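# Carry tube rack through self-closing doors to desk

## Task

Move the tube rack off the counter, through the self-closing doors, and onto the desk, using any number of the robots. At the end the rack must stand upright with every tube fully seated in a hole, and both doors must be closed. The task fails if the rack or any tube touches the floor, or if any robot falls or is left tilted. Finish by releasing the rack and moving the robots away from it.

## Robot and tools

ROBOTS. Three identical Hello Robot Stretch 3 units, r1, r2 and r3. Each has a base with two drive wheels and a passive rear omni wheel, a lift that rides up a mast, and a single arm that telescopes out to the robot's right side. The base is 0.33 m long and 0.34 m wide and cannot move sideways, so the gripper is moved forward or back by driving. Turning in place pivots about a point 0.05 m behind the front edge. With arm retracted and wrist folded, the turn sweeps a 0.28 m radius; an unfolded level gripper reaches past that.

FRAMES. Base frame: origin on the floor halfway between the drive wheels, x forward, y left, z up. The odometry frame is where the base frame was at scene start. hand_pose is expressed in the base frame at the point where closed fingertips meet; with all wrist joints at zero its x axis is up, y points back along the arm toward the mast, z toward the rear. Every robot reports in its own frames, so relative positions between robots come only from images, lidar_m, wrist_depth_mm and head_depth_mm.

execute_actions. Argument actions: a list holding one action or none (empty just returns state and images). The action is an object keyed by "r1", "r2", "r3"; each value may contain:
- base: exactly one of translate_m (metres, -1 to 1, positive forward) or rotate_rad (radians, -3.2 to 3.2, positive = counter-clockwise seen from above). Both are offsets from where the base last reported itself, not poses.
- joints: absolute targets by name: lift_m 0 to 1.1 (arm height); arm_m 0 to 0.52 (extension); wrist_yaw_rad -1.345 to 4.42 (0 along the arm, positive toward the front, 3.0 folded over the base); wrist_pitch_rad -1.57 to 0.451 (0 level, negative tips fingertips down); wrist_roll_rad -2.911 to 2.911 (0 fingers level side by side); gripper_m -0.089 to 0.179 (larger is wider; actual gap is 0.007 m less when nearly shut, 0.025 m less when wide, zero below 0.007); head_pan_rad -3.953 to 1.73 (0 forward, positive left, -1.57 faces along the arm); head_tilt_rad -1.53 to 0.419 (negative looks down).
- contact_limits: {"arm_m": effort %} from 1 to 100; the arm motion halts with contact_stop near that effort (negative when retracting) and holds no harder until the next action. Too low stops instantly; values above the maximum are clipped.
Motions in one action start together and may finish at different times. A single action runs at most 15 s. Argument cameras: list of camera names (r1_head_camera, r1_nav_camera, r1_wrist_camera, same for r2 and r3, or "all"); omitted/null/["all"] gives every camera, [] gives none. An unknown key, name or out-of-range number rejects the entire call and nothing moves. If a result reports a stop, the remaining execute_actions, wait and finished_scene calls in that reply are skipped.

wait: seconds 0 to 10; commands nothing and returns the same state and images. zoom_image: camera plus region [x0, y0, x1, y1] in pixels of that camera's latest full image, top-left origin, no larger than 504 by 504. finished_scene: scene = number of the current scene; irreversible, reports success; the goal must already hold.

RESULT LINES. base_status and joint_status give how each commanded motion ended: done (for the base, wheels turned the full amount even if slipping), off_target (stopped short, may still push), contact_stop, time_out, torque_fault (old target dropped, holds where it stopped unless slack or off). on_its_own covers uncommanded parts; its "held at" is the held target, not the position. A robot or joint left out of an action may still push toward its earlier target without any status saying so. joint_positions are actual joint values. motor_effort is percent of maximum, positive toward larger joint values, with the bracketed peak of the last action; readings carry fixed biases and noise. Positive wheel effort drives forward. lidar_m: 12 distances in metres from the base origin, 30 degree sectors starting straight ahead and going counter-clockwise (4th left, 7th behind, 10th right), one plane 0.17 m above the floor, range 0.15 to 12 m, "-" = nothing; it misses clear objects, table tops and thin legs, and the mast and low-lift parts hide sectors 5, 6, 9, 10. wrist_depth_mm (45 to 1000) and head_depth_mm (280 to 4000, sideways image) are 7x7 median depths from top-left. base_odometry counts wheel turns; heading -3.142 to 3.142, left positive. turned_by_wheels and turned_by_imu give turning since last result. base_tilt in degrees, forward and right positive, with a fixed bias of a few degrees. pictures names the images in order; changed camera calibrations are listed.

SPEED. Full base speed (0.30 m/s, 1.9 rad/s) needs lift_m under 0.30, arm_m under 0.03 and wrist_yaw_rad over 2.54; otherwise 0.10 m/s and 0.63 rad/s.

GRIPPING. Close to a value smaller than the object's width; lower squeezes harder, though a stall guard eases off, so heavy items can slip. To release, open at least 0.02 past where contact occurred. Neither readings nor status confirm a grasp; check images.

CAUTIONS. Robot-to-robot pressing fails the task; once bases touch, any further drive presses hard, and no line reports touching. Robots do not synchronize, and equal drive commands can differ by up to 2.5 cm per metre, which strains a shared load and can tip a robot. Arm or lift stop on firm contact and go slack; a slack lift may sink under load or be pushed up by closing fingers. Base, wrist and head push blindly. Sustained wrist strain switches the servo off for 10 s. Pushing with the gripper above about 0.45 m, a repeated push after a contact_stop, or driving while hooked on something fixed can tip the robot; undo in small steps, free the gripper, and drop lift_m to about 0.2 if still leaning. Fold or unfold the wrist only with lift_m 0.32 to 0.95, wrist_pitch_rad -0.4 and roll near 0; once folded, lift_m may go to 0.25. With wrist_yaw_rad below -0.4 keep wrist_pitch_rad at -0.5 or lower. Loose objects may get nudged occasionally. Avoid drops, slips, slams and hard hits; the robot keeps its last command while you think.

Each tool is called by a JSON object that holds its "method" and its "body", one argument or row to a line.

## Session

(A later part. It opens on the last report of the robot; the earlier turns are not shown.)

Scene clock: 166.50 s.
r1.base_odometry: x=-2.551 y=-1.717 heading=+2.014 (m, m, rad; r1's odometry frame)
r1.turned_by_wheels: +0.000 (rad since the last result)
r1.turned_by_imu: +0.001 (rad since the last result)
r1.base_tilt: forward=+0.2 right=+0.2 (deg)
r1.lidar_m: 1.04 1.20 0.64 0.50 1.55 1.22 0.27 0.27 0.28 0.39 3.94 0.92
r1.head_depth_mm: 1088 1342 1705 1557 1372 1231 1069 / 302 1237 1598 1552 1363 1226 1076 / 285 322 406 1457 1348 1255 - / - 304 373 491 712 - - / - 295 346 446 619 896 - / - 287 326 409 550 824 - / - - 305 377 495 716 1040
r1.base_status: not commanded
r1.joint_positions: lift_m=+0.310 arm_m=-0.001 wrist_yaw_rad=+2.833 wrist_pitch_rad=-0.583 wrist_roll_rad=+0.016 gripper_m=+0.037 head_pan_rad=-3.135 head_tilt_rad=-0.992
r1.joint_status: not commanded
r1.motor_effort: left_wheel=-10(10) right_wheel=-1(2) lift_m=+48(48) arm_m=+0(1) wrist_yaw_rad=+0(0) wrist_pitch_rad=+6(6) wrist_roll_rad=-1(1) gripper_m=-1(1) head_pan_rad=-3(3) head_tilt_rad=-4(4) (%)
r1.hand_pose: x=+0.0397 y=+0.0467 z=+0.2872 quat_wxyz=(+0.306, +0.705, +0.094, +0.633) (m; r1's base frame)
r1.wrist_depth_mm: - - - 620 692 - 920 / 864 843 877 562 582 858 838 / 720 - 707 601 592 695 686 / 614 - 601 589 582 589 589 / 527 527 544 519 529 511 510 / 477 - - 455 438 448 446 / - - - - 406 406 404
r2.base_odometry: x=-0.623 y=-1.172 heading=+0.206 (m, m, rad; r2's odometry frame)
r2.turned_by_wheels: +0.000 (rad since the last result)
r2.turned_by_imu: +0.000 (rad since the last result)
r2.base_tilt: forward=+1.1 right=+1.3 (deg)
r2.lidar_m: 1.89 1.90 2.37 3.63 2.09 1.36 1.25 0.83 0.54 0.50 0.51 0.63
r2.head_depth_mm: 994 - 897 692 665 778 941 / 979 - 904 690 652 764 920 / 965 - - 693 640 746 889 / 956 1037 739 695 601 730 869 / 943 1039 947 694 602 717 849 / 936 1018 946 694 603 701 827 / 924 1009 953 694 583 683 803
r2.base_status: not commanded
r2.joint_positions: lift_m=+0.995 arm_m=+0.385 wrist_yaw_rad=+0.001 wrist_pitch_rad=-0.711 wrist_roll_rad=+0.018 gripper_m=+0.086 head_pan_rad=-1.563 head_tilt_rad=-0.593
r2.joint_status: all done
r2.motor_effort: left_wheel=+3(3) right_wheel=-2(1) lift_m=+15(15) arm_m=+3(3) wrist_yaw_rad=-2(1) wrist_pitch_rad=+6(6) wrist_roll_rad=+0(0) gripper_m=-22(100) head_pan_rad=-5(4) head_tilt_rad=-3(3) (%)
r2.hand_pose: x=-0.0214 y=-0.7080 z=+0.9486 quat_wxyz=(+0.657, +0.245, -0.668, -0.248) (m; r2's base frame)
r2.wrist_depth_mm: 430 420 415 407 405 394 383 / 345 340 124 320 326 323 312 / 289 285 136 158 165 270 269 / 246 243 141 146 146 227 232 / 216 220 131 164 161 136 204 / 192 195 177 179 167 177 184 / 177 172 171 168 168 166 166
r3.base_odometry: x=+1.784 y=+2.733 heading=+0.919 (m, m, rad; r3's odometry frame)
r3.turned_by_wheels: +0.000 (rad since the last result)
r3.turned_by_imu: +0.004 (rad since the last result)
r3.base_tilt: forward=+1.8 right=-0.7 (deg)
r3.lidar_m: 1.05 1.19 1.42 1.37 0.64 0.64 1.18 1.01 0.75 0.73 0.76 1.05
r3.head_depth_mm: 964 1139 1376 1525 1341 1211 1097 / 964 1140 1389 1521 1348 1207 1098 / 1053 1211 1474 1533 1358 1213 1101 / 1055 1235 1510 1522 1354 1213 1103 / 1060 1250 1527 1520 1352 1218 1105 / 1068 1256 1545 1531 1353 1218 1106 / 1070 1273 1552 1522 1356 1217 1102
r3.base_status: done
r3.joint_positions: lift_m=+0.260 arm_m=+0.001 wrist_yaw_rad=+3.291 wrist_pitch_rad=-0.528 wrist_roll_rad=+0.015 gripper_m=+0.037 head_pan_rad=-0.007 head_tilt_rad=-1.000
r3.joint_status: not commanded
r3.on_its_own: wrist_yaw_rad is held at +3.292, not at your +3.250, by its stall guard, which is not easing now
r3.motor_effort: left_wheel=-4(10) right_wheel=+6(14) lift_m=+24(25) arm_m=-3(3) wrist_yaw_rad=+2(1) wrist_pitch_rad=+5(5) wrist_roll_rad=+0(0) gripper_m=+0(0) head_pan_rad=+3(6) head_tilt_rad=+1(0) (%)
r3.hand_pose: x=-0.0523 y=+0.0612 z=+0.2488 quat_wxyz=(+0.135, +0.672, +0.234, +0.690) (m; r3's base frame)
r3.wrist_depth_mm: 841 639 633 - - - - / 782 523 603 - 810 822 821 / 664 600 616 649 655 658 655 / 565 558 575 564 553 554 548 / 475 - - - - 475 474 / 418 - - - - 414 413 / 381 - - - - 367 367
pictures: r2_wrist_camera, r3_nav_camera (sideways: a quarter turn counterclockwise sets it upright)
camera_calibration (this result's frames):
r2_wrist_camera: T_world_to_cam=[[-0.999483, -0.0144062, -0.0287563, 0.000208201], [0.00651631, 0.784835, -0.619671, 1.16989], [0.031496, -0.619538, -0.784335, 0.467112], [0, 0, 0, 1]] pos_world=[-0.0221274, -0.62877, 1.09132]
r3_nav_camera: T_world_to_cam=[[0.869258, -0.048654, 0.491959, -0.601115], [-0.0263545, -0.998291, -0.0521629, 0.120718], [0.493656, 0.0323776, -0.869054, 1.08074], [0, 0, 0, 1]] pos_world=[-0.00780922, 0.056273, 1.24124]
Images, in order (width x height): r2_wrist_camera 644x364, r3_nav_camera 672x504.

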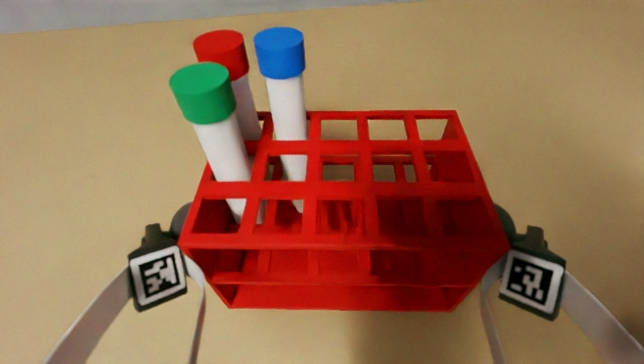

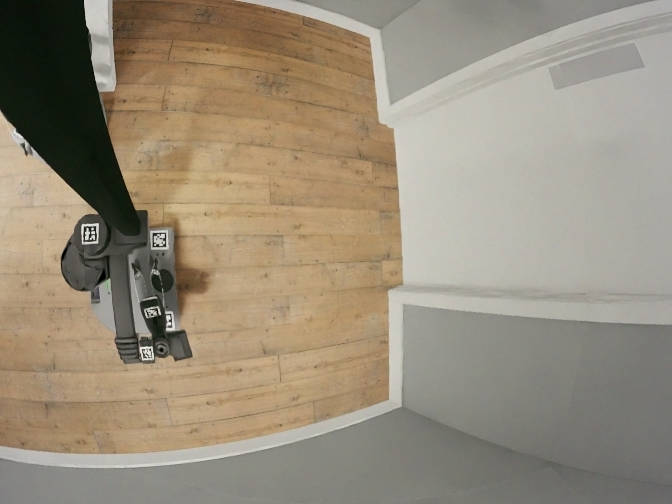

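{"method": "execute_actions", "body": {
  "actions": [
    {"r2":{"joints":{"lift_m":1.03}},"r3":{"base":{"rotate_rad":0.665}}}
  ],
  "cameras": ["r2_wrist_camera"]
}}

{"method": "execute_actions", "body": {
  "actions": [
    {"r2":{"joints":{"arm_m":0.0}},"r3":{"base":{"translate_m":0.97}}}
  ],
  "cameras": ["r2_wrist_camera"]
}}

{"method": "execute_actions", "body": {
  "actions": [
    {"r2":{"joints":{"wrist_yaw_rad":1.57,"head_pan_rad":-3.6,"head_tilt_rad":-0.8}},"r3":{"base":{"rotate_rad":0.9},"joints":{"head_pan_rad":-1.2,"head_tilt_rad":-1.2,"wrist_yaw_rad":3.5}}}
  ],
  "cameras": ["r3_nav_camera","r2_wrist_camera","r2_nav_camera"]
}}

Scene clock: 176.97 s.
r1.base_odometry: x=-2.551 y=-1.717 heading=+2.014 (m, m, rad; r1's odometry frame)
r1.turned_by_wheels: +0.000 (rad since the last result)
r1.turned_by_imu: +0.003 (rad since the last result)
r1.base_tilt: forward=+0.2 right=+0.2 (deg)
r1.lidar_m: 1.04 1.20 0.51 0.65 1.55 1.22 0.27 0.27 0.28 0.39 3.94 0.92
r1.head_depth_mm: 1092 1342 1693 1555 1376 1229 1070 / 302 1233 1595 1548 1370 1228 1077 / 285 323 405 1458 1353 1249 - / - 305 374 491 709 - - / - 295 346 446 619 901 - / - 287 325 409 549 826 - / - - 306 377 494 718 1039
r1.base_status: not commanded
r1.joint_positions: lift_m=+0.310 arm_m=-0.001 wrist_yaw_rad=+2.833 wrist_pitch_rad=-0.583 wrist_roll_rad=+0.016 gripper_m=+0.037 head_pan_rad=-3.135 head_tilt_rad=-0.992
r1.joint_status: not commanded
r1.motor_effort: left_wheel=-10(10) right_wheel=-1(1) lift_m=+48(48) arm_m=+0(1) wrist_yaw_rad=+0(2) wrist_pitch_rad=+6(6) wrist_roll_rad=-1(1) gripper_m=-1(1) head_pan_rad=-3(3) head_tilt_rad=-5(4) (%)
r1.hand_pose: x=+0.0397 y=+0.0467 z=+0.2872 quat_wxyz=(+0.306, +0.705, +0.094, +0.633) (m; r1's base frame)
r1.wrist_depth_mm: - - - 717 686 - 895 / 861 899 881 602 595 835 814 / 709 - 718 674 654 678 683 / 601 - 600 602 581 587 560 / 514 523 537 515 516 511 506 / 472 - - 454 439 454 450 / - - - - 402 401 402
r2.base_odometry: x=-0.623 y=-1.172 heading=+0.206 (m, m, rad; r2's odometry frame)
r2.turned_by_wheels: +0.000 (rad since the last result)
r2.turned_by_imu: +0.000 (rad since the last result)
r2.base_tilt: forward=+1.2 right=+1.3 (deg)
r2.lidar_m: 1.88 1.90 2.37 3.61 2.09 1.36 1.25 0.83 0.54 0.50 0.50 0.63
r2.head_depth_mm: 976 1124 942 691 664 774 944 / 960 1058 946 693 652 764 918 / 952 - 837 692 642 743 893 / 956 1040 753 695 602 729 874 / 944 1030 949 694 602 715 847 / 930 1026 951 696 601 698 825 / 920 1013 950 696 582 685 806
r2.base_status: not commanded
r2.joint_positions: lift_m=+1.029 arm_m=+0.385 wrist_yaw_rad=+0.001 wrist_pitch_rad=-0.717 wrist_roll_rad=+0.018 gripper_m=+0.086 head_pan_rad=-1.563 head_tilt_rad=-0.593
r2.joint_status: all done
r2.motor_effort: left_wheel=+3(2) right_wheel=-2(2) lift_m=+33(35) arm_m=+2(3) wrist_yaw_rad=-1(2) wrist_pitch_rad=+9(9) wrist_roll_rad=+0(0) gripper_m=-21(22) head_pan_rad=-4(5) head_tilt_rad=-3(3) (%)
r2.hand_pose: x=-0.0214 y=-0.7070 z=+0.9817 quat_wxyz=(+0.657, +0.246, -0.668, -0.250) (m; r2's base frame)
r2.wrist_depth_mm: 451 454 472 466 462 459 451 / 405 402 395 386 379 377 369 / 339 336 311 308 319 316 314 / 290 289 160 173 171 275 269 / 255 257 155 182 166 150 239 / 229 230 175 178 166 149 216 / 209 203 169 165 165 194 196
r3.base_odometry: x=+1.784 y=+2.733 heading=+1.584 (m, m, rad; r3's odometry frame)
r3.turned_by_wheels: +0.665 (rad since the last result)
r3.turned_by_imu: +0.657 (rad since the last result)
r3.base_tilt: forward=+1.7 right=-0.7 (deg)
r3.lidar_m: 1.25 1.38 0.78 0.55 1.26 1.18 0.90 0.73 0.73 0.80 1.06 1.11
r3.head_depth_mm: 1107 1266 1466 1517 1354 1210 1097 / 1193 1382 1616 1517 1347 1208 1098 / 1226 1451 1664 1523 1356 1208 1102 / 1311 1557 1710 1531 1348 1215 1099 / 1442 1737 1751 1526 1355 1212 1102 / 1540 1774 1758 1534 1351 1220 1106 / 1438 1608 1716 1527 1359 1219 1105
r3.base_status: done
r3.joint_positions: lift_m=+0.260 arm_m=+0.001 wrist_yaw_rad=+3.291 wrist_pitch_rad=-0.528 wrist_roll_rad=+0.015 gripper_m=+0.037 head_pan_rad=-0.007 head_tilt_rad=-1.000
r3.joint_status: not commanded
r3.on_its_own: wrist_yaw_rad is held at +3.292, not at your +3.250, by its stall guard, which is not easing now
r3.motor_effort: left_wheel=-3(12) right_wheel=+5(13) lift_m=+25(24) arm_m=-3(3) wrist_yaw_rad=+1(1) wrist_pitch_rad=+5(5) wrist_roll_rad=+0(0) gripper_m=+0(0) head_pan_rad=+3(4) head_tilt_rad=+0(1) (%)
r3.hand_pose: x=-0.0523 y=+0.0612 z=+0.2488 quat_wxyz=(+0.135, +0.672, +0.234, +0.690) (m; r3's base frame)
r3.wrist_depth_mm: - - - - 588 745 - / 850 826 836 - 600 791 816 / 670 671 671 642 640 656 664 / 558 559 564 573 552 552 550 / 478 - - - - 471 473 / 417 - - - - 412 417 / 382 - - - - 369 367
pictures: r2_wrist_camera
camera_calibration (this result's frames):
r2_wrist_camera: T_world_to_cam=[[-0.999483, -0.0142558, -0.0288274, 0.00134844], [0.00650944, 0.788151, -0.615448, 1.18778], [0.0314941, -0.615317, -0.78765, 0.499879], [0, 0, 0, 1]] pos_world=[-0.0221273, -0.628545, 1.12478]
Images, in order (width x height): r2_wrist_camera 644x364.

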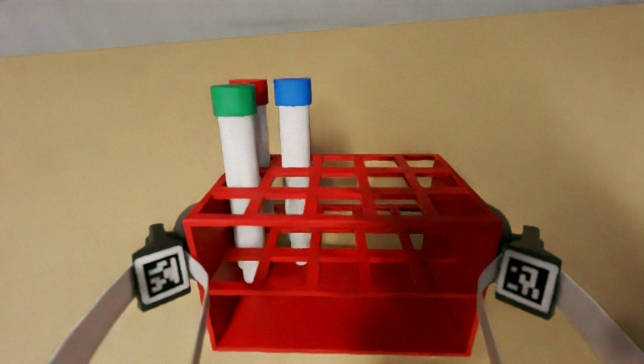

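Scene clock: 181.90 s.
r1.base_odometry: x=-2.551 y=-1.717 heading=+2.014 (m, m, rad; r1's odometry frame)
r1.turned_by_wheels: +0.000 (rad since the last result)
r1.turned_by_imu: +0.001 (rad since the last result)
r1.base_tilt: forward=+0.2 right=+0.1 (deg)
r1.lidar_m: 1.04 1.19 1.26 1.64 1.09 1.21 0.27 0.27 0.28 0.39 3.94 0.92
r1.head_depth_mm: 1090 1347 1697 1561 1376 1228 1066 / 302 1237 1596 1551 1363 1223 1074 / 285 322 406 1454 1358 1254 - / - 304 373 491 710 - - / - 295 347 446 622 895 - / - 287 325 408 550 825 - / - - 306 377 494 718 1042
r1.base_status: not commanded
r1.joint_positions: lift_m=+0.310 arm_m=-0.001 wrist_yaw_rad=+2.833 wrist_pitch_rad=-0.583 wrist_roll_rad=+0.016 gripper_m=+0.037 head_pan_rad=-3.135 head_tilt_rad=-0.992
r1.joint_status: not commanded
r1.motor_effort: left_wheel=-10(10) right_wheel=-2(2) lift_m=+48(48) arm_m=+0(1) wrist_yaw_rad=+0(0) wrist_pitch_rad=+6(6) wrist_roll_rad=-1(0) gripper_m=+0(0) head_pan_rad=-3(2) head_tilt_rad=-4(3) (%)
r1.hand_pose: x=+0.0397 y=+0.0467 z=+0.2872 quat_wxyz=(+0.306, +0.705, +0.094, +0.633) (m; r1's base frame)
r1.wrist_depth_mm: - - - - - - 910 / - 860 849 855 853 839 854 / 725 - 693 704 694 684 691 / 615 - 594 597 582 589 580 / 527 528 543 511 520 518 506 / 471 - - 457 441 455 448 / - - - - 406 393 401
r2.base_odometry: x=-0.623 y=-1.172 heading=+0.206 (m, m, rad; r2's odometry frame)
r2.turned_by_wheels: +0.000 (rad since the last result)
r2.turned_by_imu: +0.000 (rad since the last result)
r2.base_tilt: forward=+1.0 right=+1.3 (deg)
r2.lidar_m: 1.88 1.90 2.37 3.62 2.10 1.37 1.25 0.84 0.54 0.50 0.50 0.63
r2.head_depth_mm: 991 1097 943 - - - - / 985 1078 947 - - - - / 966 1069 946 - - - - / 957 1055 948 722 420 403 870 / 945 1038 947 695 581 724 845 / 934 1024 952 697 602 701 830 / 924 1004 953 695 583 686 805
r2.base_status: not commanded
r2.joint_positions: lift_m=+1.029 arm_m=+0.003 wrist_yaw_rad=+0.001 wrist_pitch_rad=-0.718 wrist_roll_rad=+0.018 gripper_m=+0.086 head_pan_rad=-1.563 head_tilt_rad=-0.593
r2.joint_status: all done
joint sent to its limit — the command would take r2.arm_m past its lower limit, so that joint was sent only as far as its limit.
r2.motor_effort: left_wheel=+3(3) right_wheel=-2(1) lift_m=+33(33) arm_m=-3(3) wrist_yaw_rad=-1(2) wrist_pitch_rad=+10(10) wrist_roll_rad=+0(0) gripper_m=-21(21) head_pan_rad=-4(5) head_tilt_rad=-2(3) (%)
r2.hand_pose: x=-0.0214 y=-0.3250 z=+0.9815 quat_wxyz=(+0.656, +0.247, -0.667, -0.251) (m; r2's base frame)
r2.wrist_depth_mm: 505 500 491 479 477 457 449 / 405 404 400 389 383 376 373 / 337 334 324 326 345 355 408 / 337 385 160 173 171 461 501 / 433 462 156 182 166 149 669 / 584 569 175 179 166 149 - / 774 915 169 166 165 - -
r3.base_odometry: x=+1.771 y=+3.703 heading=+1.584 (m, m, rad; r3's odometry frame)
r3.turned_by_wheels: +0.000 (rad since the last result)
r3.turned_by_imu: +0.006 (rad since the last result)
r3.base_tilt: forward=+1.8 right=-0.7 (deg)
r3.lidar_m: 0.33 0.53 0.76 0.84 1.02 1.07 1.66 1.36 0.79 0.48 0.39 0.34
r3.head_depth_mm: 283 331 442 557 694 912 1089 / 290 324 389 526 780 1114 1096 / 318 365 433 536 730 1162 1101 / 349 415 508 655 923 1193 1101 / 385 466 585 792 1223 1217 1106 / 428 530 694 1002 1333 1215 1099 / 483 617 846 1165 1323 1224 1105
r3.base_status: done
r3.joint_positions: lift_m=+0.260 arm_m=+0.001 wrist_yaw_rad=+3.291 wrist_pitch_rad=-0.528 wrist_roll_rad=+0.015 gripper_m=+0.037 head_pan_rad=-0.007 head_tilt_rad=-1.000
r3.joint_status: not commanded
r3.on_its_own: wrist_yaw_rad is held at +3.292, not at your +3.250, by its stall guard, which is not easing now
r3.motor_effort: left_wheel=-4(8) right_wheel=+6(14) lift_m=+25(24) arm_m=-3(3) wrist_yaw_rad=+1(1) wrist_pitch_rad=+5(5) wrist_roll_rad=+0(0) gripper_m=+0(0) head_pan_rad=+4(4) head_tilt_rad=+1(1) (%)
r3.hand_pose: x=-0.0523 y=+0.0612 z=+0.2488 quat_wxyz=(+0.135, +0.672, +0.234, +0.690) (m; r3's base frame)
r3.wrist_depth_mm: 810 - - - 896 746 631 / 797 827 828 - 821 768 655 / 678 669 664 656 667 662 643 / 560 558 575 572 556 548 552 / 478 - - - - 474 470 / 417 - - - - 416 413 / 379 - - - - 369 367
pictures: r2_wrist_camera
camera_calibration (this result's frames):
r2_wrist_camera: T_world_to_cam=[[-0.999483, -0.0142271, -0.0288401, 0.00681083], [0.00650927, 0.788747, -0.614683, 0.886028], [0.0314927, -0.614553, -0.788247, 0.735641], [0, 0, 0, 1]] pos_world=[-0.0221274, -0.246665, 1.12469]
Images, in order (width x height): r2_wrist_camera 644x364.

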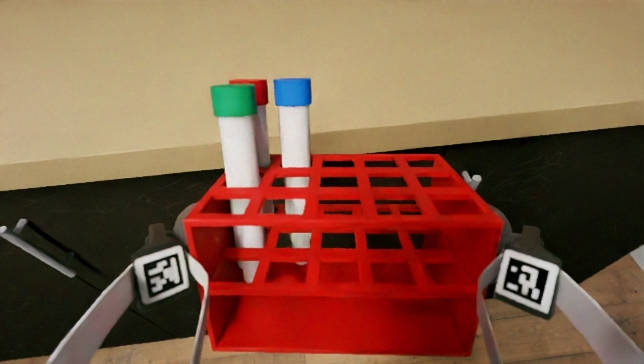

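Scene clock: 183.70 s.
r1.base_odometry: x=-2.551 y=-1.717 heading=+2.014 (m, m, rad; r1's odometry frame)
r1.turned_by_wheels: +0.000 (rad since the last result)
r1.turned_by_imu: +0.000 (rad since the last result)
r1.base_tilt: forward=+0.2 right=+0.1 (deg)
r1.lidar_m: 1.05 1.20 1.26 1.63 1.55 1.22 0.27 0.27 0.28 0.39 3.96 0.92
r1.head_depth_mm: 1086 1341 1688 1565 1373 1231 1073 / 303 1231 1589 1549 1362 1221 1074 / 285 323 406 1456 1356 1258 - / - 304 373 492 709 - - / - 295 347 447 620 900 - / - 287 325 408 550 824 - / - - 305 378 494 716 1039
r1.base_status: not commanded
r1.joint_positions: lift_m=+0.310 arm_m=-0.001 wrist_yaw_rad=+2.833 wrist_pitch_rad=-0.583 wrist_roll_rad=+0.016 gripper_m=+0.037 head_pan_rad=-3.135 head_tilt_rad=-0.992
r1.joint_status: not commanded
r1.motor_effort: left_wheel=-10(10) right_wheel=-1(1) lift_m=+48(48) arm_m=+0(0) wrist_yaw_rad=-1(1) wrist_pitch_rad=+6(6) wrist_roll_rad=-1(1) gripper_m=+0(0) head_pan_rad=-2(3) head_tilt_rad=-4(4) (%)
r1.hand_pose: x=+0.0397 y=+0.0467 z=+0.2872 quat_wxyz=(+0.306, +0.705, +0.094, +0.633) (m; r1's base frame)
r1.wrist_depth_mm: - - - - - - 900 / - 873 873 836 829 827 833 / 737 - 707 711 696 700 680 / 600 - 604 586 598 578 587 / 525 518 542 510 522 506 498 / 471 - - 457 445 455 444 / - - - - 403 407 402
r2.base_odometry: x=-0.623 y=-1.172 heading=+0.206 (m, m, rad; r2's odometry frame)
r2.turned_by_wheels: +0.000 (rad since the last result)
r2.turned_by_imu: +0.000 (rad since the last result)
r2.base_tilt: forward=+1.1 right=+1.3 (deg)
r2.lidar_m: 1.88 1.91 2.37 3.61 2.09 1.36 1.25 0.83 0.55 0.50 0.51 0.63
r2.head_depth_mm: - - - - 1486 1370 - / - - - - 1518 1342 1212 / - - - - 1514 1355 1189 / - - - - 1493 1350 1197 / - - - - - 1352 1191 / - - - - - 1337 1191 / - - - - - 1328 1193
r2.base_status: not commanded
r2.joint_positions: lift_m=+1.029 arm_m=+0.003 wrist_yaw_rad=+1.568 wrist_pitch_rad=-0.718 wrist_roll_rad=+0.018 gripper_m=+0.086 head_pan_rad=-3.593 head_tilt_rad=-0.790
r2.joint_status: all done
r2.motor_effort: left_wheel=+3(3) right_wheel=-1(1) lift_m=+33(34) arm_m=-3(4) wrist_yaw_rad=+3(2) wrist_pitch_rad=+10(10) wrist_roll_rad=+0(0) gripper_m=-21(21) head_pan_rad=-5(60) head_tilt_rad=-4(21) (%)
r2.hand_pose: x=+0.1558 y=-0.1486 z=+0.9815 quat_wxyz=(+0.642, +0.646, -0.299, +0.286) (m; r2's base frame)
r2.wrist_depth_mm: - - - - 874 504 454 / - - - - 929 536 380 / - - - - - 537 347 / - - 161 173 170 534 377 / - - 155 181 166 149 391 / - - 174 177 166 149 377 / - - 169 166 164 559 438
r3.base_odometry: x=+1.771 y=+3.703 heading=+2.484 (m, m, rad; r3's odometry frame)
r3.turned_by_wheels: +0.900 (rad since the last result)
r3.turned_by_imu: +0.888 (rad since the last result)
r3.base_tilt: forward=+1.7 right=-0.8 (deg)
r3.lidar_m: 0.76 0.79 1.09 1.02 1.87 1.39 1.11 0.54 0.40 0.39 0.33 0.44
r3.head_depth_mm: 364 439 548 729 1085 1168 1104 / 383 465 589 804 1220 - - / 376 470 618 880 1253 - - / 326 404 531 788 1235 1189 - / 332 427 585 901 1257 1182 1102 / 370 473 654 1055 1276 1183 1105 / 394 513 733 1275 1274 1183 1106
r3.base_status: done
r3.joint_positions: lift_m=+0.260 arm_m=+0.001 wrist_yaw_rad=+3.498 wrist_pitch_rad=-0.528 wrist_roll_rad=+0.015 gripper_m=+0.037 head_pan_rad=-1.193 head_tilt_rad=-1.186
r3.joint_status: all done
r3.motor_effort: left_wheel=-3(12) right_wheel=+5(14) lift_m=+24(24) arm_m=-2(3) wrist_yaw_rad=+2(2) wrist_pitch_rad=+5(5) wrist_roll_rad=+0(0) gripper_m=+0(0) head_pan_rad=-3(59) head_tilt_rad=-6(18) (%)
r3.hand_pose: x=-0.0943 y=+0.0504 z=+0.2488 quat_wxyz=(+0.063, +0.644, +0.302, +0.700) (m; r3's base frame)
r3.wrist_depth_mm: - - - - - 950 - / 827 834 833 829 - 821 811 / 667 675 659 660 655 668 648 / 557 551 576 571 540 550 550 / 478 478 - - - 487 472 / 420 430 - - - - 414 / 373 - - - - - 369
pictures: r2_nav_camera (sideways: a quarter turn counterclockwise sets it upright), r2_wrist_camera, r3_nav_camera (sideways: a quarter turn counterclockwise sets it upright)
camera_calibration (this result's frames):
r2_nav_camera: T_world_to_cam=[[-0.640316, 0.30353, 0.705595, -0.870162], [0.450658, 0.892344, 0.0250989, 0.0138348], [-0.622016, 0.334053, -0.70817, 0.886583], [0, 0, 0, 1]] pos_world=[-0.0119448, -0.0443907, 1.24149]
r2_wrist_camera: T_world_to_cam=[[0.00982068, -0.999536, -0.0288338, -0.11724], [-0.788711, 0.00998262, -0.614683, 0.753904], [0.614686, 0.0287781, -0.788247, 0.84321], [0, 0, 0, 1]] pos_world=[0.0774543, -0.148977, 1.12469]
r3_nav_camera: T_world_to_cam=[[0.308894, -0.894546, 0.323066, -0.377718], [-0.938729, -0.34135, -0.0476211, 0.120358], [0.152878, -0.288561, -0.945178, 1.1817], [0, 0, 0, 1]] pos_world=[0.0490027, 0.0441927, 1.24468]
Images, in order (width x height): r2_nav_camera 672x504, r2_wrist_camera 644x364, r3_nav_camera 672x504.

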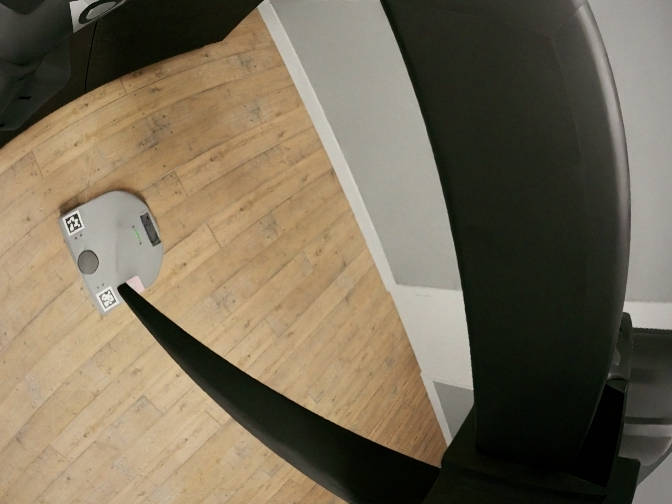

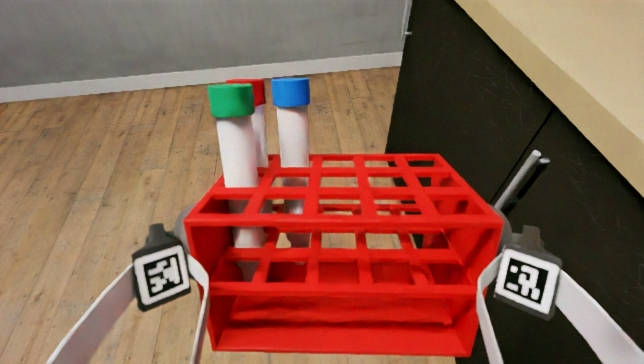

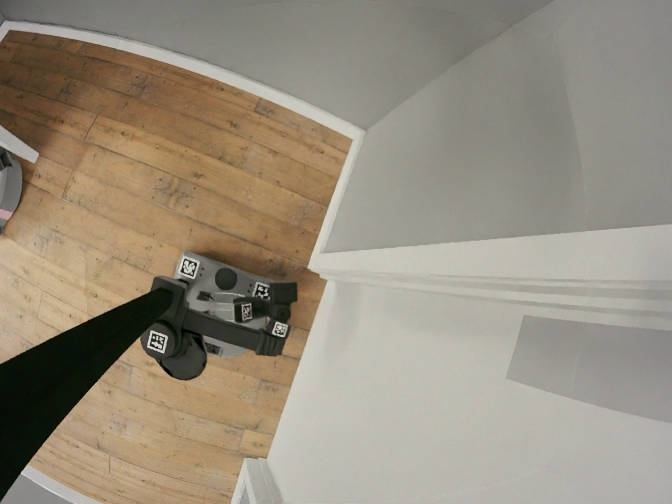

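{"method": "execute_actions", "body": {
  "actions": [
    {"r2":{"base":{"rotate_rad":1.96},"joints":{"wrist_pitch_rad":-0.3,"head_pan_rad":0.5,"lift_m":0.7}}}
  ],
  "cameras": ["r2_wrist_camera","r2_nav_camera"]
}}

{"method": "execute_actions", "body": {
  "actions": [
    {"r2":{"base":{"translate_m":1}}}
  ],
  "cameras": []
}}

{"method": "execute_actions", "body": {
  "actions": [
    {"r2":{"base":{"translate_m":1},"joints":{"head_pan_rad":1.7,"head_tilt_rad":-1.1}}}
  ],
  "cameras": ["r2_wrist_camera","r2_nav_camera"]
}}

Scene clock: 208.40 s.
r1.base_odometry: x=-2.551 y=-1.717 heading=+2.014 (m, m, rad; r1's odometry frame)
r1.turned_by_wheels: +0.000 (rad since the last result)
r1.turned_by_imu: +0.002 (rad since the last result)
r1.base_tilt: forward=+0.1 right=+0.2 (deg)
r1.lidar_m: 1.04 1.19 1.26 1.63 1.55 1.22 0.27 0.27 0.28 0.39 3.95 0.92
r1.head_depth_mm: 1088 1346 1688 1560 1369 1227 1066 / 302 1232 1594 1555 1367 1225 1074 / 285 323 405 1458 1356 1253 - / - 304 374 490 709 - - / - 295 347 446 620 898 - / - 287 325 408 550 825 - / - - 306 377 495 718 1041
r1.base_status: not commanded
r1.joint_positions: lift_m=+0.310 arm_m=-0.001 wrist_yaw_rad=+2.833 wrist_pitch_rad=-0.583 wrist_roll_rad=+0.016 gripper_m=+0.037 head_pan_rad=-3.135 head_tilt_rad=-0.992
r1.joint_status: not commanded
r1.motor_effort: left_wheel=-10(10) right_wheel=-1(1) lift_m=+48(48) arm_m=+1(0) wrist_yaw_rad=+0(0) wrist_pitch_rad=+6(6) wrist_roll_rad=-1(1) gripper_m=+0(0) head_pan_rad=-3(3) head_tilt_rad=-4(4) (%)
r1.hand_pose: x=+0.0397 y=+0.0467 z=+0.2872 quat_wxyz=(+0.306, +0.705, +0.094, +0.633) (m; r1's base frame)
r1.wrist_depth_mm: - - - - - - 899 / - 847 869 840 857 801 818 / 719 - 725 702 694 695 666 / 603 - 598 584 586 591 559 / 517 523 528 525 532 497 508 / 475 - - 458 439 448 446 / - - - - 406 404 403
r2.base_odometry: x=-0.623 y=-1.172 heading=+2.166 (m, m, rad; r2's odometry frame)
r2.turned_by_wheels: +1.960 (rad since the last result)
r2.turned_by_imu: +1.984 (rad since the last result)
r2.base_tilt: forward=+1.1 right=+1.3 (deg)
r2.lidar_m: 2.50 1.45 1.25 1.25 0.58 0.50 0.50 0.58 1.01 1.88 2.18 3.62
r2.head_depth_mm: 2408 2720 2262 1843 1559 1350 1196 / 2086 2431 2259 1835 1566 1347 1187 / 1865 2129 2241 1823 1558 1343 1187 / 1659 1906 2115 1850 1549 1357 1191 / 1509 1704 1917 1838 1559 1338 1186 / 1382 1551 1736 1829 1555 1348 1194 / 1293 1420 1559 1724 1569 1340 1189
r2.base_status: done
r2.joint_positions: lift_m=+0.700 arm_m=+0.003 wrist_yaw_rad=+1.568 wrist_pitch_rad=-0.329 wrist_roll_rad=+0.018 gripper_m=+0.086 head_pan_rad=+0.493 head_tilt_rad=-0.790
r2.joint_status: all done
r2.motor_effort: left_wheel=-2(6) right_wheel=+4(7) lift_m=+16(30) arm_m=-3(4) wrist_yaw_rad=+1(3) wrist_pitch_rad=+16(15) wrist_roll_rad=+0(0) gripper_m=-21(22) head_pan_rad=+4(61) head_tilt_rad=-5(4) (%)
r2.hand_pose: x=+0.2133 y=-0.1486 z=+0.7335 quat_wxyz=(+0.572, +0.578, -0.417, +0.405) (m; r2's base frame)
r2.wrist_depth_mm: - - - - - - - / - - - - - - - / - - - - - - - / - - 161 174 171 - - / - - 155 182 166 149 - / - - 175 179 166 149 - / 986 936 169 166 165 912 935
r3.base_odometry: x=+1.771 y=+3.703 heading=+2.484 (m, m, rad; r3's odometry frame)
r3.turned_by_wheels: +0.000 (rad since the last result)
r3.turned_by_imu: +0.001 (rad since the last result)
r3.base_tilt: forward=+1.8 right=-0.8 (deg)
r3.lidar_m: 0.75 0.79 1.10 1.02 1.88 1.39 1.11 0.54 0.40 0.39 0.33 0.44
r3.head_depth_mm: 364 439 548 729 1090 1171 1094 / 382 465 591 806 1223 - - / 376 471 619 877 1251 - - / 326 404 531 787 1242 1184 - / 332 428 583 901 1260 1184 1100 / 370 474 654 1058 1273 1186 1106 / 394 513 736 1267 1275 1186 1110
r3.base_status: not commanded
r3.joint_positions: lift_m=+0.260 arm_m=+0.001 wrist_yaw_rad=+3.498 wrist_pitch_rad=-0.528 wrist_roll_rad=+0.015 gripper_m=+0.037 head_pan_rad=-1.193 head_tilt_rad=-1.186
r3.joint_status: not commanded
r3.motor_effort: left_wheel=-4(4) right_wheel=+5(5) lift_m=+24(24) arm_m=-3(2) wrist_yaw_rad=+2(3) wrist_pitch_rad=+5(5) wrist_roll_rad=+0(0) gripper_m=+0(0) head_pan_rad=-6(5) head_tilt_rad=-5(6) (%)
r3.hand_pose: x=-0.0943 y=+0.0504 z=+0.2488 quat_wxyz=(+0.063, +0.644, +0.302, +0.700) (m; r3's base frame)
r3.wrist_depth_mm: - - - - - 952 - / 825 833 825 837 - 815 819 / 674 666 666 655 654 657 657 / 558 561 569 579 543 549 548 / 482 482 - - - 491 476 / 418 430 - - - - 412 / 370 - - - - - 368
pictures: r2_nav_camera (sideways: a quarter turn counterclockwise sets it upright), r2_wrist_camera
camera_calibration (this result's frames):
r2_nav_camera: T_world_to_cam=[[0.621524, 0.340711, 0.705424, -0.877637], [0.458487, -0.888346, 0.0251028, 0.0137819], [0.635214, 0.307826, -0.70834, 0.879136], [0, 0, 0, 1]] pos_world=[-0.0192855, 0.0406425, 1.24149]
r2_wrist_camera: T_world_to_cam=[[0.0206012, -0.999553, -0.0216561, -0.132534], [-0.497004, 0.00855605, -0.867706, 0.770016], [0.867503, 0.0286389, -0.496606, 0.3445], [0, 0, 0, 1]] pos_world=[0.0865765, -0.148929, 0.836358]
Images, in order (width x height): r2_nav_camera 672x504, r2_wrist_camera 644x364.

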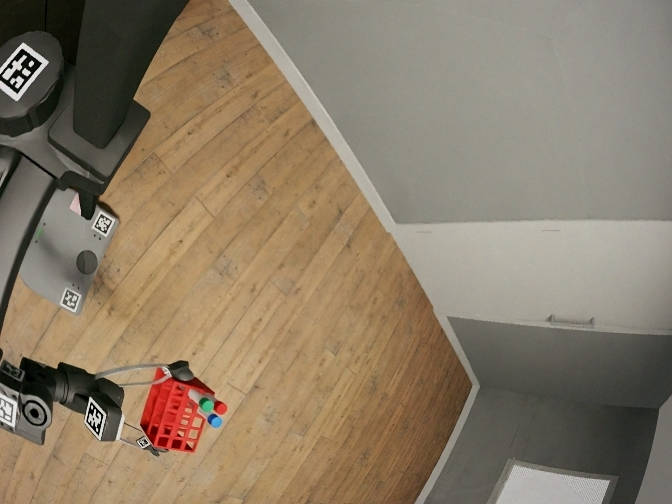

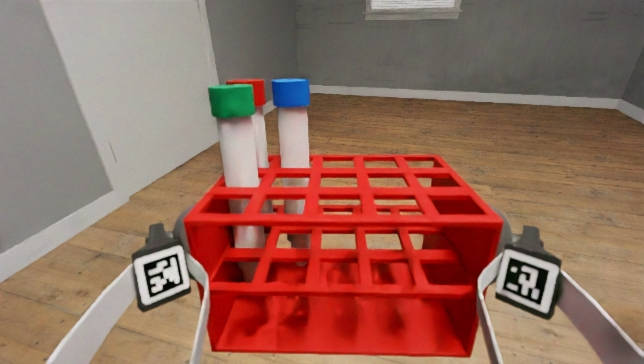

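Scene clock: 219.93 s.
r1.base_odometry: x=-2.551 y=-1.717 heading=+2.014 (m, m, rad; r1's odometry frame)
r1.turned_by_wheels: +0.000 (rad since the last result)
r1.turned_by_imu: +0.003 (rad since the last result)
r1.base_tilt: forward=+0.2 right=+0.1 (deg)
r1.lidar_m: 1.04 1.19 1.26 1.64 1.55 1.22 0.27 0.27 0.28 0.39 3.96 0.92
r1.head_depth_mm: 1086 1338 1690 1567 1374 1230 1069 / 302 1227 1588 1554 1369 1225 1073 / 284 323 406 1464 1361 1256 - / - 304 374 492 710 - - / - 295 346 446 620 899 - / - 287 325 408 551 827 - / - - 306 377 495 717 1038
r1.base_status: not commanded
r1.joint_positions: lift_m=+0.310 arm_m=-0.001 wrist_yaw_rad=+2.833 wrist_pitch_rad=-0.583 wrist_roll_rad=+0.016 gripper_m=+0.037 head_pan_rad=-3.135 head_tilt_rad=-0.992
r1.joint_status: not commanded
r1.motor_effort: left_wheel=-10(10) right_wheel=-1(2) lift_m=+48(48) arm_m=+0(1) wrist_yaw_rad=+1(0) wrist_pitch_rad=+6(6) wrist_roll_rad=-1(1) gripper_m=+0(0) head_pan_rad=-3(3) head_tilt_rad=-3(5) (%)
r1.hand_pose: x=+0.0397 y=+0.0467 z=+0.2872 quat_wxyz=(+0.306, +0.705, +0.094, +0.633) (m; r1's base frame)
r1.wrist_depth_mm: - - - - - - 917 / - 874 880 864 827 827 825 / 715 - 711 682 698 682 709 / 613 - 603 605 581 587 584 / 529 521 547 512 521 513 497 / 477 - - 458 438 452 443 / - - - - 407 400 402
r2.base_odometry: x=-1.183 y=-0.344 heading=+2.166 (m, m, rad; r2's odometry frame)
r2.turned_by_wheels: +0.000 (rad since the last result)
r2.turned_by_imu: +0.004 (rad since the last result)
r2.base_tilt: forward=+1.0 right=+1.3 (deg)
r2.lidar_m: 1.97 1.14 0.98 0.99 1.15 1.46 1.47 1.70 2.15 2.15 2.49 2.67
r2.head_depth_mm: 1856 2235 2249 1846 1559 1343 1179 / 1620 1912 2163 1857 1562 1353 1187 / 1440 1667 1957 1832 1560 1356 1188 / 1290 1467 1692 1819 1560 1358 1192 / 1189 1328 1511 1725 1551 1348 1194 / 1085 1201 1360 1543 1546 1347 1197 / 1004 1109 1229 1387 1519 1361 1190
r2.base_status: done
r2.joint_positions: lift_m=+0.700 arm_m=+0.003 wrist_yaw_rad=+1.568 wrist_pitch_rad=-0.329 wrist_roll_rad=+0.018 gripper_m=+0.086 head_pan_rad=+0.493 head_tilt_rad=-0.790
r2.joint_status: not commanded
r2.motor_effort: left_wheel=-2(4) right_wheel=+4(6) lift_m=+16(16) arm_m=-4(4) wrist_yaw_rad=+2(2) wrist_pitch_rad=+15(16) wrist_roll_rad=+0(0) gripper_m=-20(21) head_pan_rad=+4(4) head_tilt_rad=-4(5) (%)
r2.hand_pose: x=+0.2133 y=-0.1486 z=+0.7335 quat_wxyz=(+0.572, +0.578, -0.417, +0.405) (m; r2's base frame)
r2.wrist_depth_mm: 973 - - - - - - / - - - - - - - / - - - - - - - / - - 161 173 171 - - / - - 156 182 166 149 - / - - 175 179 165 150 - / 958 959 170 165 165 902 913
r3.base_odometry: x=+1.771 y=+3.703 heading=+2.484 (m, m, rad; r3's odometry frame)
r3.turned_by_wheels: +0.000 (rad since the last result)
r3.turned_by_imu: +0.002 (rad since the last result)
r3.base_tilt: forward=+1.7 right=-0.8 (deg)
r3.lidar_m: 0.76 0.79 1.10 1.02 1.87 1.39 1.11 0.54 0.40 0.39 0.33 0.44
r3.head_depth_mm: 365 439 547 731 1088 1173 1094 / 382 465 590 805 1217 - - / 376 471 619 879 1254 - - / 326 404 531 787 1239 1194 - / 333 427 584 902 1254 1179 1107 / 370 473 654 1059 1273 1182 1101 / 394 512 734 1268 1279 1182 1108
r3.base_status: not commanded
r3.joint_positions: lift_m=+0.260 arm_m=+0.001 wrist_yaw_rad=+3.498 wrist_pitch_rad=-0.528 wrist_roll_rad=+0.015 gripper_m=+0.037 head_pan_rad=-1.193 head_tilt_rad=-1.186
r3.joint_status: not commanded
r3.motor_effort: left_wheel=-4(4) right_wheel=+5(5) lift_m=+24(24) arm_m=-3(3) wrist_yaw_rad=+2(1) wrist_pitch_rad=+5(5) wrist_roll_rad=+0(0) gripper_m=+0(0) head_pan_rad=-4(4) head_tilt_rad=-6(6) (%)
r3.hand_pose: x=-0.0943 y=+0.0504 z=+0.2488 quat_wxyz=(+0.063, +0.644, +0.302, +0.700) (m; r3's base frame)
r3.wrist_depth_mm: - - - - - 923 - / 832 835 830 820 - 820 818 / 665 663 662 664 661 657 648 / 556 554 573 574 540 548 550 / 478 474 - - - 485 470 / 420 426 - - - - 413 / 372 - - - - - 369
pictures: none
No camera images: the call's "cameras" was empty. Leave "cameras" out to get every camera's image.

Scene clock: 231.47 s.
r1.base_odometry: x=-2.551 y=-1.717 heading=+2.014 (m, m, rad; r1's odometry frame)
r1.turned_by_wheels: +0.000 (rad since the last result)
r1.turned_by_imu: +0.003 (rad since the last result)
r1.base_tilt: forward=+0.2 right=+0.1 (deg)
r1.lidar_m: 1.05 1.20 1.26 1.63 1.55 1.21 0.27 0.27 0.28 0.39 3.94 0.92
r1.head_depth_mm: 1088 1340 1700 1571 1380 1231 1069 / 302 1230 1600 1548 1364 1220 1074 / 285 323 406 1456 1351 1256 - / - 304 373 491 709 - - / - 295 346 446 619 898 - / - 287 325 408 551 824 - / - - 306 377 494 718 1039
r1.base_status: not commanded
r1.joint_positions: lift_m=+0.310 arm_m=-0.001 wrist_yaw_rad=+2.833 wrist_pitch_rad=-0.583 wrist_roll_rad=+0.016 gripper_m=+0.037 head_pan_rad=-3.135 head_tilt_rad=-0.992
r1.joint_status: not commanded
r1.motor_effort: left_wheel=-9(10) right_wheel=-2(1) lift_m=+48(48) arm_m=+0(0) wrist_yaw_rad=+0(0) wrist_pitch_rad=+6(6) wrist_roll_rad=-1(1) gripper_m=+0(0) head_pan_rad=-3(2) head_tilt_rad=-4(4) (%)
r1.hand_pose: x=+0.0397 y=+0.0467 z=+0.2872 quat_wxyz=(+0.306, +0.705, +0.094, +0.633) (m; r1's base frame)
r1.wrist_depth_mm: - - - - - - 919 / - 877 856 875 870 832 842 / 726 - 713 708 713 674 685 / 604 - 588 589 584 578 579 / 524 520 548 506 523 513 503 / 474 - - 458 441 446 450 / - - - - 400 401 401
r2.base_odometry: x=-1.744 y=+0.484 heading=+2.166 (m, m, rad; r2's odometry frame)
r2.turned_by_wheels: +0.000 (rad since the last result)
r2.turned_by_imu: +0.004 (rad since the last result)
r2.base_tilt: forward=+1.1 right=+1.4 (deg)
r2.lidar_m: 1.43 0.83 0.72 0.73 0.85 1.49 2.43 2.78 2.41 2.41 1.97 1.71
r2.head_depth_mm: 701 823 987 1250 1335 1225 1137 / 728 863 1053 1348 1319 1226 1136 / 761 907 1122 1416 1333 1224 1132 / 792 957 1202 1435 1323 1237 - / 833 1013 1293 1452 - - - / 867 1073 1322 - - - - / 897 - - - - - -
r2.base_status: done
r2.joint_positions: lift_m=+0.700 arm_m=+0.003 wrist_yaw_rad=+1.568 wrist_pitch_rad=-0.329 wrist_roll_rad=+0.018 gripper_m=+0.086 head_pan_rad=+1.693 head_tilt_rad=-1.086
r2.joint_status: all done
r2.motor_effort: left_wheel=-3(4) right_wheel=+4(7) lift_m=+16(15) arm_m=-3(3) wrist_yaw_rad=+2(1) wrist_pitch_rad=+16(16) wrist_roll_rad=+0(0) gripper_m=-21(21) head_pan_rad=+4(61) head_tilt_rad=-5(27) (%)
r2.hand_pose: x=+0.2133 y=-0.1486 z=+0.7335 quat_wxyz=(+0.572, +0.578, -0.417, +0.405) (m; r2's base frame)
r2.wrist_depth_mm: 763 962 - - - - - / 756 985 - - - - - / 771 - - - - - - / 775 - 161 173 171 - - / 798 - 156 182 167 149 - / 818 997 175 179 166 149 - / 814 939 170 166 165 906 918
r3.base_odometry: x=+1.771 y=+3.703 heading=+2.484 (m, m, rad; r3's odometry frame)
r3.turned_by_wheels: +0.000 (rad since the last result)
r3.turned_by_imu: +0.002 (rad since the last result)
r3.base_tilt: forward=+1.7 right=-0.8 (deg)
r3.lidar_m: 0.76 0.79 1.10 1.02 1.87 1.39 1.11 0.54 0.40 0.39 0.33 0.44
r3.head_depth_mm: 364 439 548 726 1087 1170 1091 / 383 465 589 805 1221 - - / 376 471 618 879 1248 - - / 326 403 531 788 1242 1192 - / 332 428 585 903 1266 1179 1105 / 371 473 654 1059 1281 1182 1107 / 394 513 734 1264 1277 1187 1107
r3.base_status: not commanded
r3.joint_positions: lift_m=+0.260 arm_m=+0.001 wrist_yaw_rad=+3.498 wrist_pitch_rad=-0.528 wrist_roll_rad=+0.015 gripper_m=+0.037 head_pan_rad=-1.193 head_tilt_rad=-1.186
r3.joint_status: not commanded
r3.motor_effort: left_wheel=-4(4) right_wheel=+5(6) lift_m=+25(25) arm_m=-2(3) wrist_yaw_rad=+2(3) wrist_pitch_rad=+5(5) wrist_roll_rad=+0(0) gripper_m=+0(0) head_pan_rad=-4(5) head_tilt_rad=-6(5) (%)
r3.hand_pose: x=-0.0943 y=+0.0504 z=+0.2488 quat_wxyz=(+0.063, +0.644, +0.302, +0.700) (m; r3's base frame)
r3.wrist_depth_mm: - - - - - 946 - / 833 820 838 826 - 813 802 / 672 667 672 663 658 655 652 / 558 557 569 576 549 544 548 / 477 478 - - - 491 472 / 418 428 - - - - 413 / 371 - - - - - 368
pictures: r2_nav_camera (sideways: a quarter turn counterclockwise sets it upright), r2_wrist_camera
camera_calibration (this result's frames):
r2_nav_camera: T_world_to_cam=[[-0.113806, 0.876395, 0.467954, -0.563763], [0.993111, 0.113577, 0.0288154, 0.00569779], [-0.027895, 0.468009, -0.883283, 1.11063], [0, 0, 0, 1]] pos_world=[-0.0388374, -0.0263526, 1.24465]
r2_wrist_camera: T_world_to_cam=[[0.0206012, -0.999553, -0.0216561, -0.132534], [-0.497004, 0.00855609, -0.867706, 0.770016], [0.867504, 0.0286389, -0.496606, 0.3445], [0, 0, 0, 1]] pos_world=[0.0865765, -0.148929, 0.836358]
Images, in order (width x height): r2_nav_camera 672x504, r2_wrist_camera 644x364.

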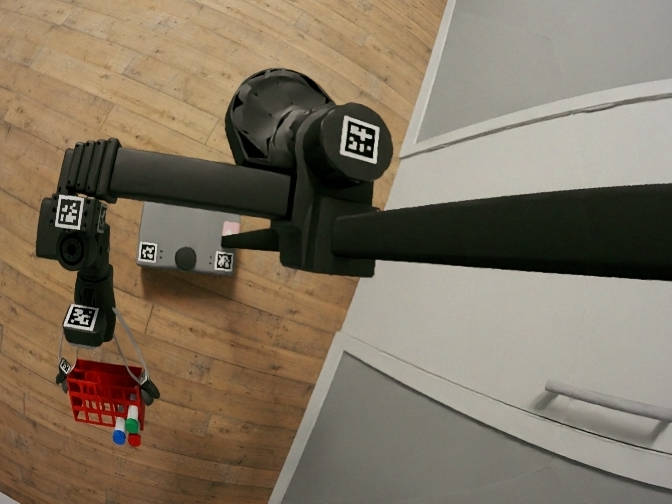

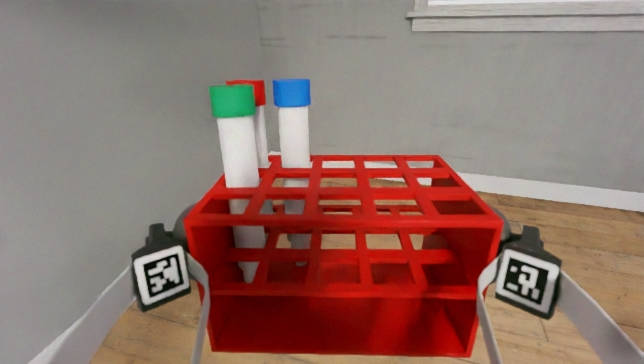

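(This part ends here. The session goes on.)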